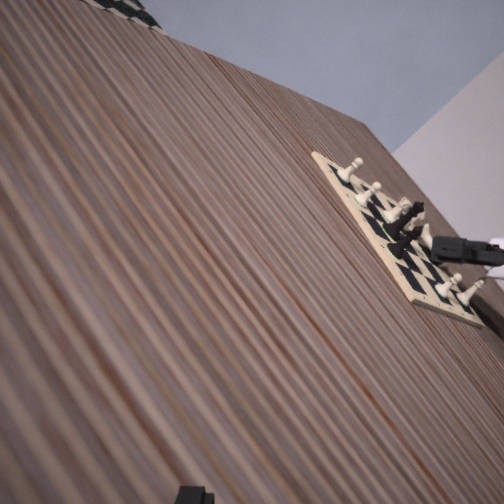

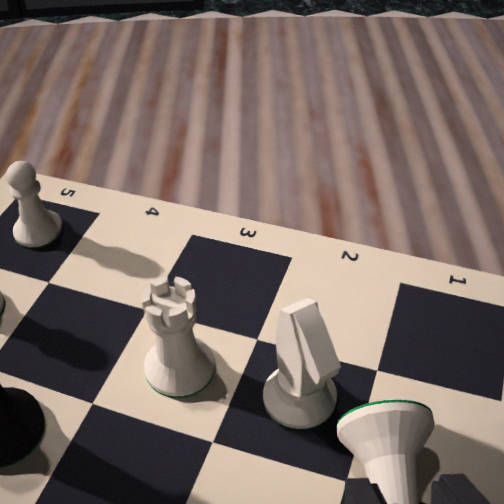

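Scene clock: 112.80 s.
left_arm: end_effector_position=(+0.2172, +0.5157, +0.1013) grip_measured=+1.00 end_effector_quat_wxyz=(+0.497, +0.796, -0.197, +0.283) end_effector_velocity=(+0.000, -0.001, -0.000) end_effector_angular_velocity=(-0.001, -0.000, -0.001) | right_arm: end_effector_position=(+0.3239, -0.2329, +0.1196) grip_measured=-0.70 end_effector_quat_wxyz=(-0.000, +0.924, +0.000, +0.383) end_effector_velocity=(+0.001, +0.000, +0.002) end_effector_angular_velocity=(-0.000, -0.002, -0.001)
Joint positions: left_arm=[ 1.097  0.421 -0.983 -0.538  1.699  2.035  0.084] | right_arm=[ 0.677 -0.311 -0.332 -1.699  0.401  2.143  0.013]
Joint velocities: left_arm=[-0.001  0.     0.001 -0.    -0.     0.001  0.   ] | right_arm=[-0.    -0.005 -0.002  0.012  0.001 -0.013 -0.   ]
Motor temperatures (°C, as the motors report them): left_arm=[26 31 35 33 30 31] | right_arm=[26 28 34 27 31 31]
Hand target (left_arm): +0.217, +0.516, +0.101; +0.497, +0.796, -0.197, +0.283
Hand target (right_arm): +0.324, -0.233, +0.120; -0.000, +0.924, +0.000, +0.383
Off the commanded pose (left_arm): 0.000 m, 0 deg.
Off the commanded pose (right_arm): 0.000 m, 0 deg.
move: done
camera_calibration (this result's frames):
cam_left_wrist: T_world_to_cam=[[-0.587074, -0.440163, 0.679412, 0.315875], [-0.767833, 0.0368752, -0.639588, 0.275066], [0.256469, -0.89716, -0.35962, 0.576819], [0, 0, 0, 1]] pos_world=[0.24871, 0.646393, 0.168756]
cam_right_wrist: T_world_to_cam=[[-0.0254073, -0.999671, -0.00359489, -0.192531], [-0.70503, 0.020468, -0.708882, 0.386702], [0.708723, -0.0154763, -0.705317, -0.0168804], [0, 0, 0, 1]] pos_world=[0.279708, -0.200644, 0.261528]

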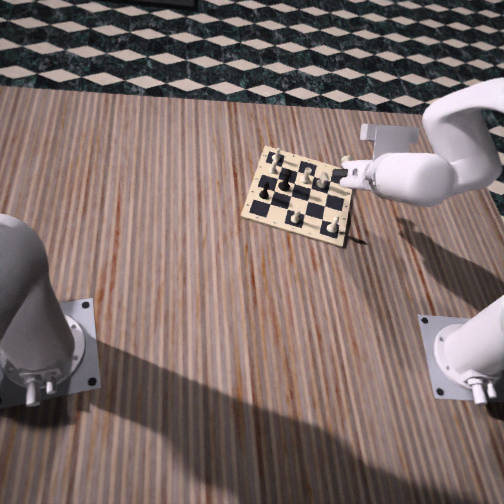

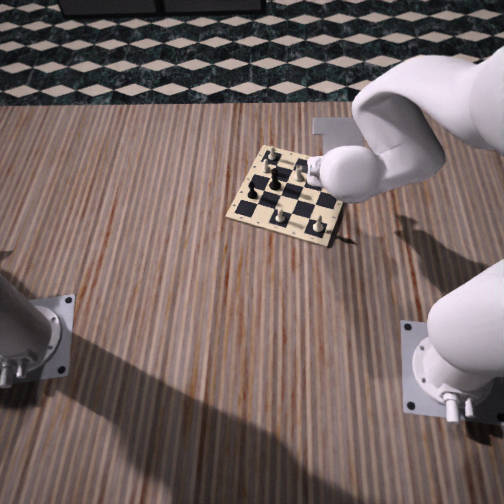

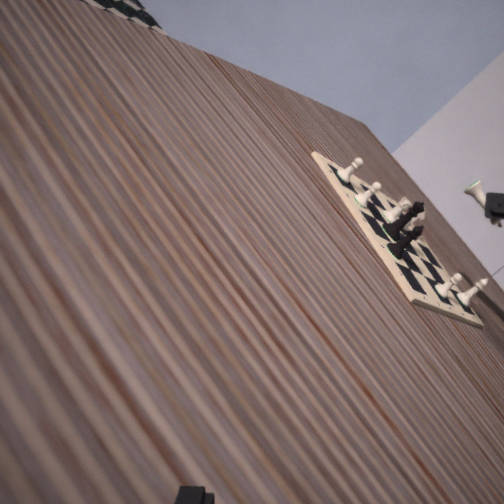

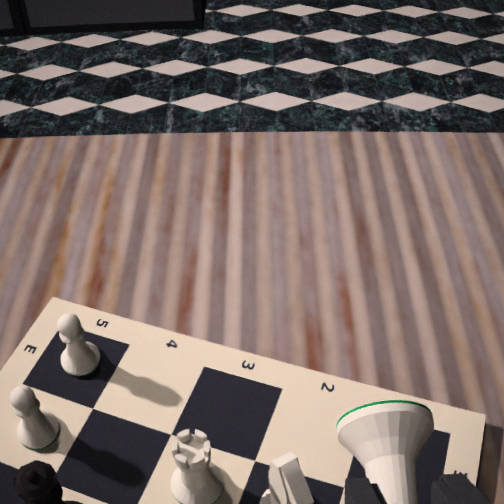

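Scene clock: 116.63 s.
left_arm: end_effector_position=(+0.2172, +0.5157, +0.1013) grip_measured=+1.00 end_effector_quat_wxyz=(+0.497, +0.796, -0.197, +0.283) end_effector_velocity=(-0.000, +0.000, -0.000) end_effector_angular_velocity=(+0.000, -0.000, +0.001) | right_arm: end_effector_position=(+0.3526, -0.2328, +0.1201) grip_measured=-0.70 end_effector_quat_wxyz=(+0.001, +0.900, -0.001, -0.436) end_effector_velocity=(-0.001, -0.001, -0.002) end_effector_angular_velocity=(-0.002, +0.007, -0.001)
Joint positions: left_arm=[ 1.097  0.421 -0.983 -0.538  1.699  2.035  0.084] | right_arm=[ 0.413  0.681 -1.677  0.256  1.866  0.278  0.013]
Joint velocities: left_arm=[ 0.001 -0.    -0.    -0.    -0.     0.     0.   ] | right_arm=[-0.001  0.005  0.001 -0.     0.001  0.    -0.   ]
Motor temperatures (°C, as the motors report them): left_arm=[26 31 35 33 30 31] | right_arm=[26 28 34 27 31 31]
Hand target (left_arm): +0.217, +0.516, +0.101; +0.497, +0.796, -0.197, +0.283
Hand target (right_arm): +0.352, -0.233, +0.120; +0.001, +0.899, -0.001, -0.437
Off the commanded pose (left_arm): 0.000 m, 0 deg.
Off the commanded pose (right_arm): 0.001 m, 0 deg.
move: done
camera_calibration (this result's frames):
cam_left_wrist: T_world_to_cam=[[-0.587074, -0.440163, 0.679412, 0.315875], [-0.767833, 0.0368751, -0.639588, 0.275066], [0.256469, -0.89716, -0.35962, 0.576819], [0, 0, 0, 1]] pos_world=[0.24871, 0.646393, 0.168756]
cam_right_wrist: T_world_to_cam=[[-0.000844958, -0.999561, 0.0296229, -0.20433], [-0.621021, 0.0237427, 0.783434, 0.199157], [-0.783793, -0.0177345, -0.620768, 0.478683], [0, 0, 0, 1]] pos_world=[0.498696, -0.200479, 0.147178]

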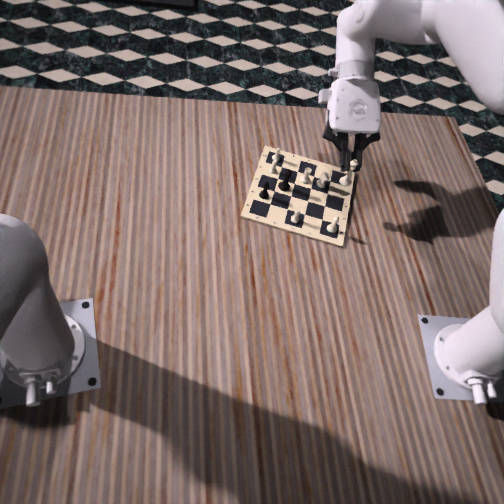

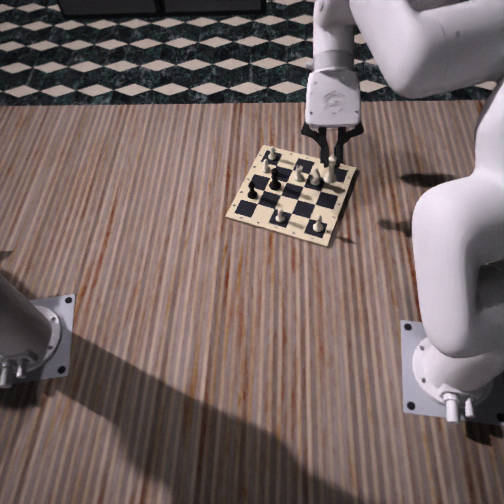

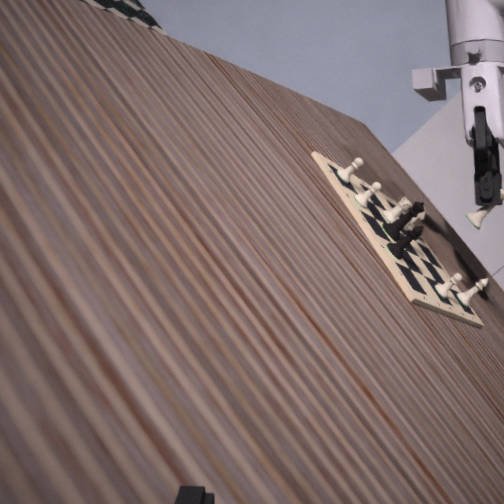

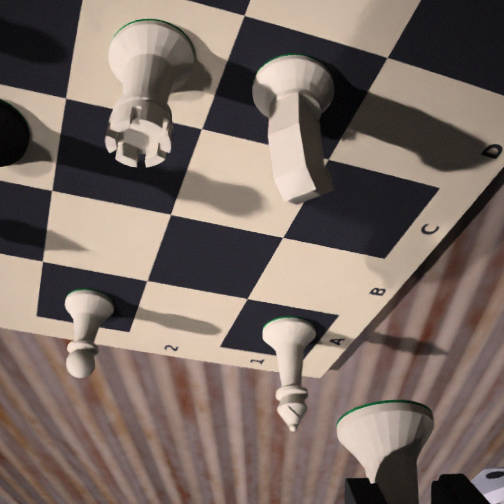

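Scene clock: 117.63 s.
left_arm: end_effector_position=(+0.2172, +0.5157, +0.1013) grip_measured=+1.00 end_effector_quat_wxyz=(+0.497, +0.796, -0.197, +0.283) end_effector_velocity=(-0.000, +0.000, +0.000) end_effector_angular_velocity=(-0.000, -0.000, +0.002) | right_arm: end_effector_position=(+0.3523, -0.2329, +0.0664) grip_measured=-0.70 end_effector_quat_wxyz=(-0.000, +0.899, +0.000, -0.437) end_effector_velocity=(+0.001, +0.000, +0.001) end_effector_angular_velocity=(+0.002, -0.005, -0.001)
Joint positions: left_arm=[ 1.097  0.421 -0.983 -0.538  1.699  2.035  0.084] | right_arm=[ 0.415  0.765 -1.654  0.253  1.763  0.25   0.013]
Joint velocities: left_arm=[ 0.001 -0.    -0.    -0.     0.     0.     0.   ] | right_arm=[-0.001 -0.002 -0.001 -0.    -0.001 -0.     0.   ]
Motor temperatures (°C, as the motors report them): left_arm=[26 31 35 33 30 31] | right_arm=[26 28 34 27 31 31]
Hand target (left_arm): +0.217, +0.516, +0.101; +0.497, +0.796, -0.197, +0.283
Hand target (right_arm): +0.352, -0.233, +0.066; +0.000, +0.899, -0.000, -0.438
Off the commanded pose (left_arm): 0.000 m, 0 deg.
Off the commanded pose (right_arm): 0.000 m, 0 deg.
move: done
camera_calibration (this result's frames):
cam_left_wrist: T_world_to_cam=[[-0.587074, -0.440163, 0.679412, 0.315875], [-0.767833, 0.0368748, -0.639588, 0.275066], [0.25647, -0.89716, -0.35962, 0.576819], [0, 0, 0, 1]] pos_world=[0.24871, 0.646393, 0.168755]
cam_right_wrist: T_world_to_cam=[[-0.0004539, -0.999653, 0.0263453, -0.202822], [-0.619339, 0.0209654, 0.784844, 0.239743], [-0.785124, -0.0159605, -0.619134, 0.445895], [0, 0, 0, 1]] pos_world=[0.498473, -0.200661, 0.0932511]

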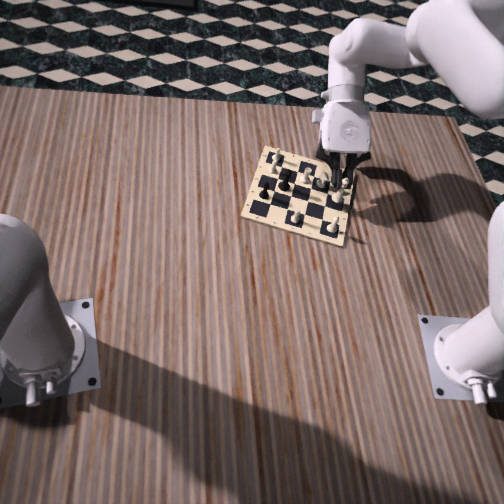

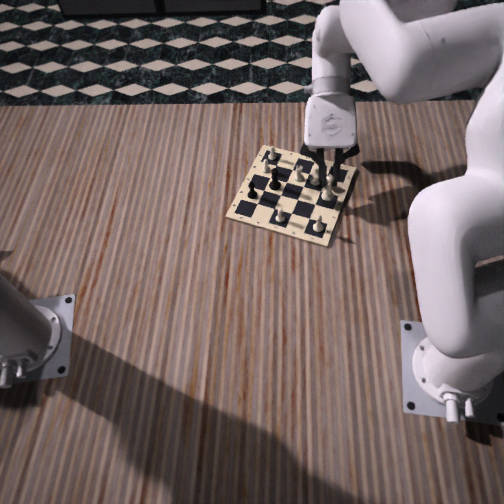

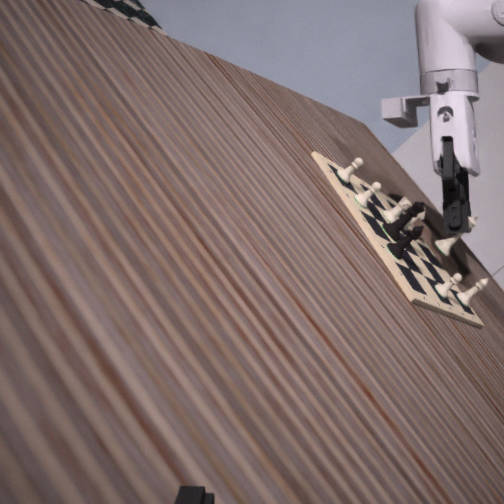

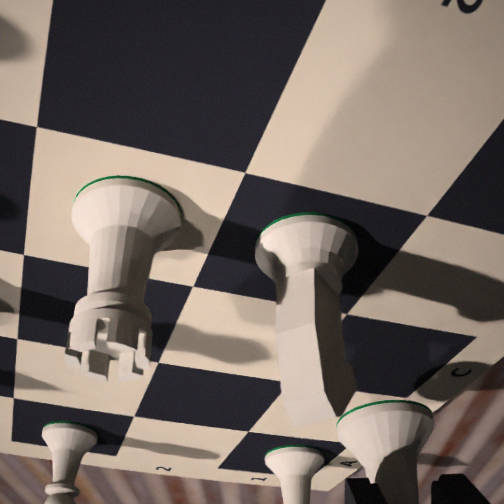

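Region (230, 125, 390, 265) of cam_head_left's 504x504 image, scaled by 3.150, with more detail than that image has; it fills the top 441 rows of this view, and the rest is white.

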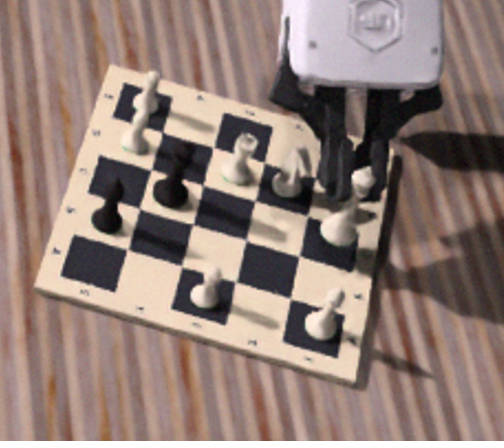

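Region (300, 130, 504, 350) of cam_left_wrist's 504x504 image, scaled by 2.291, with more detail than that image has; it fills the left 467 columns of this view, and the rest is white.

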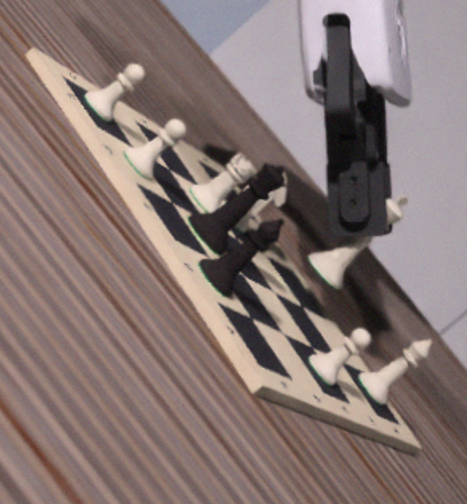

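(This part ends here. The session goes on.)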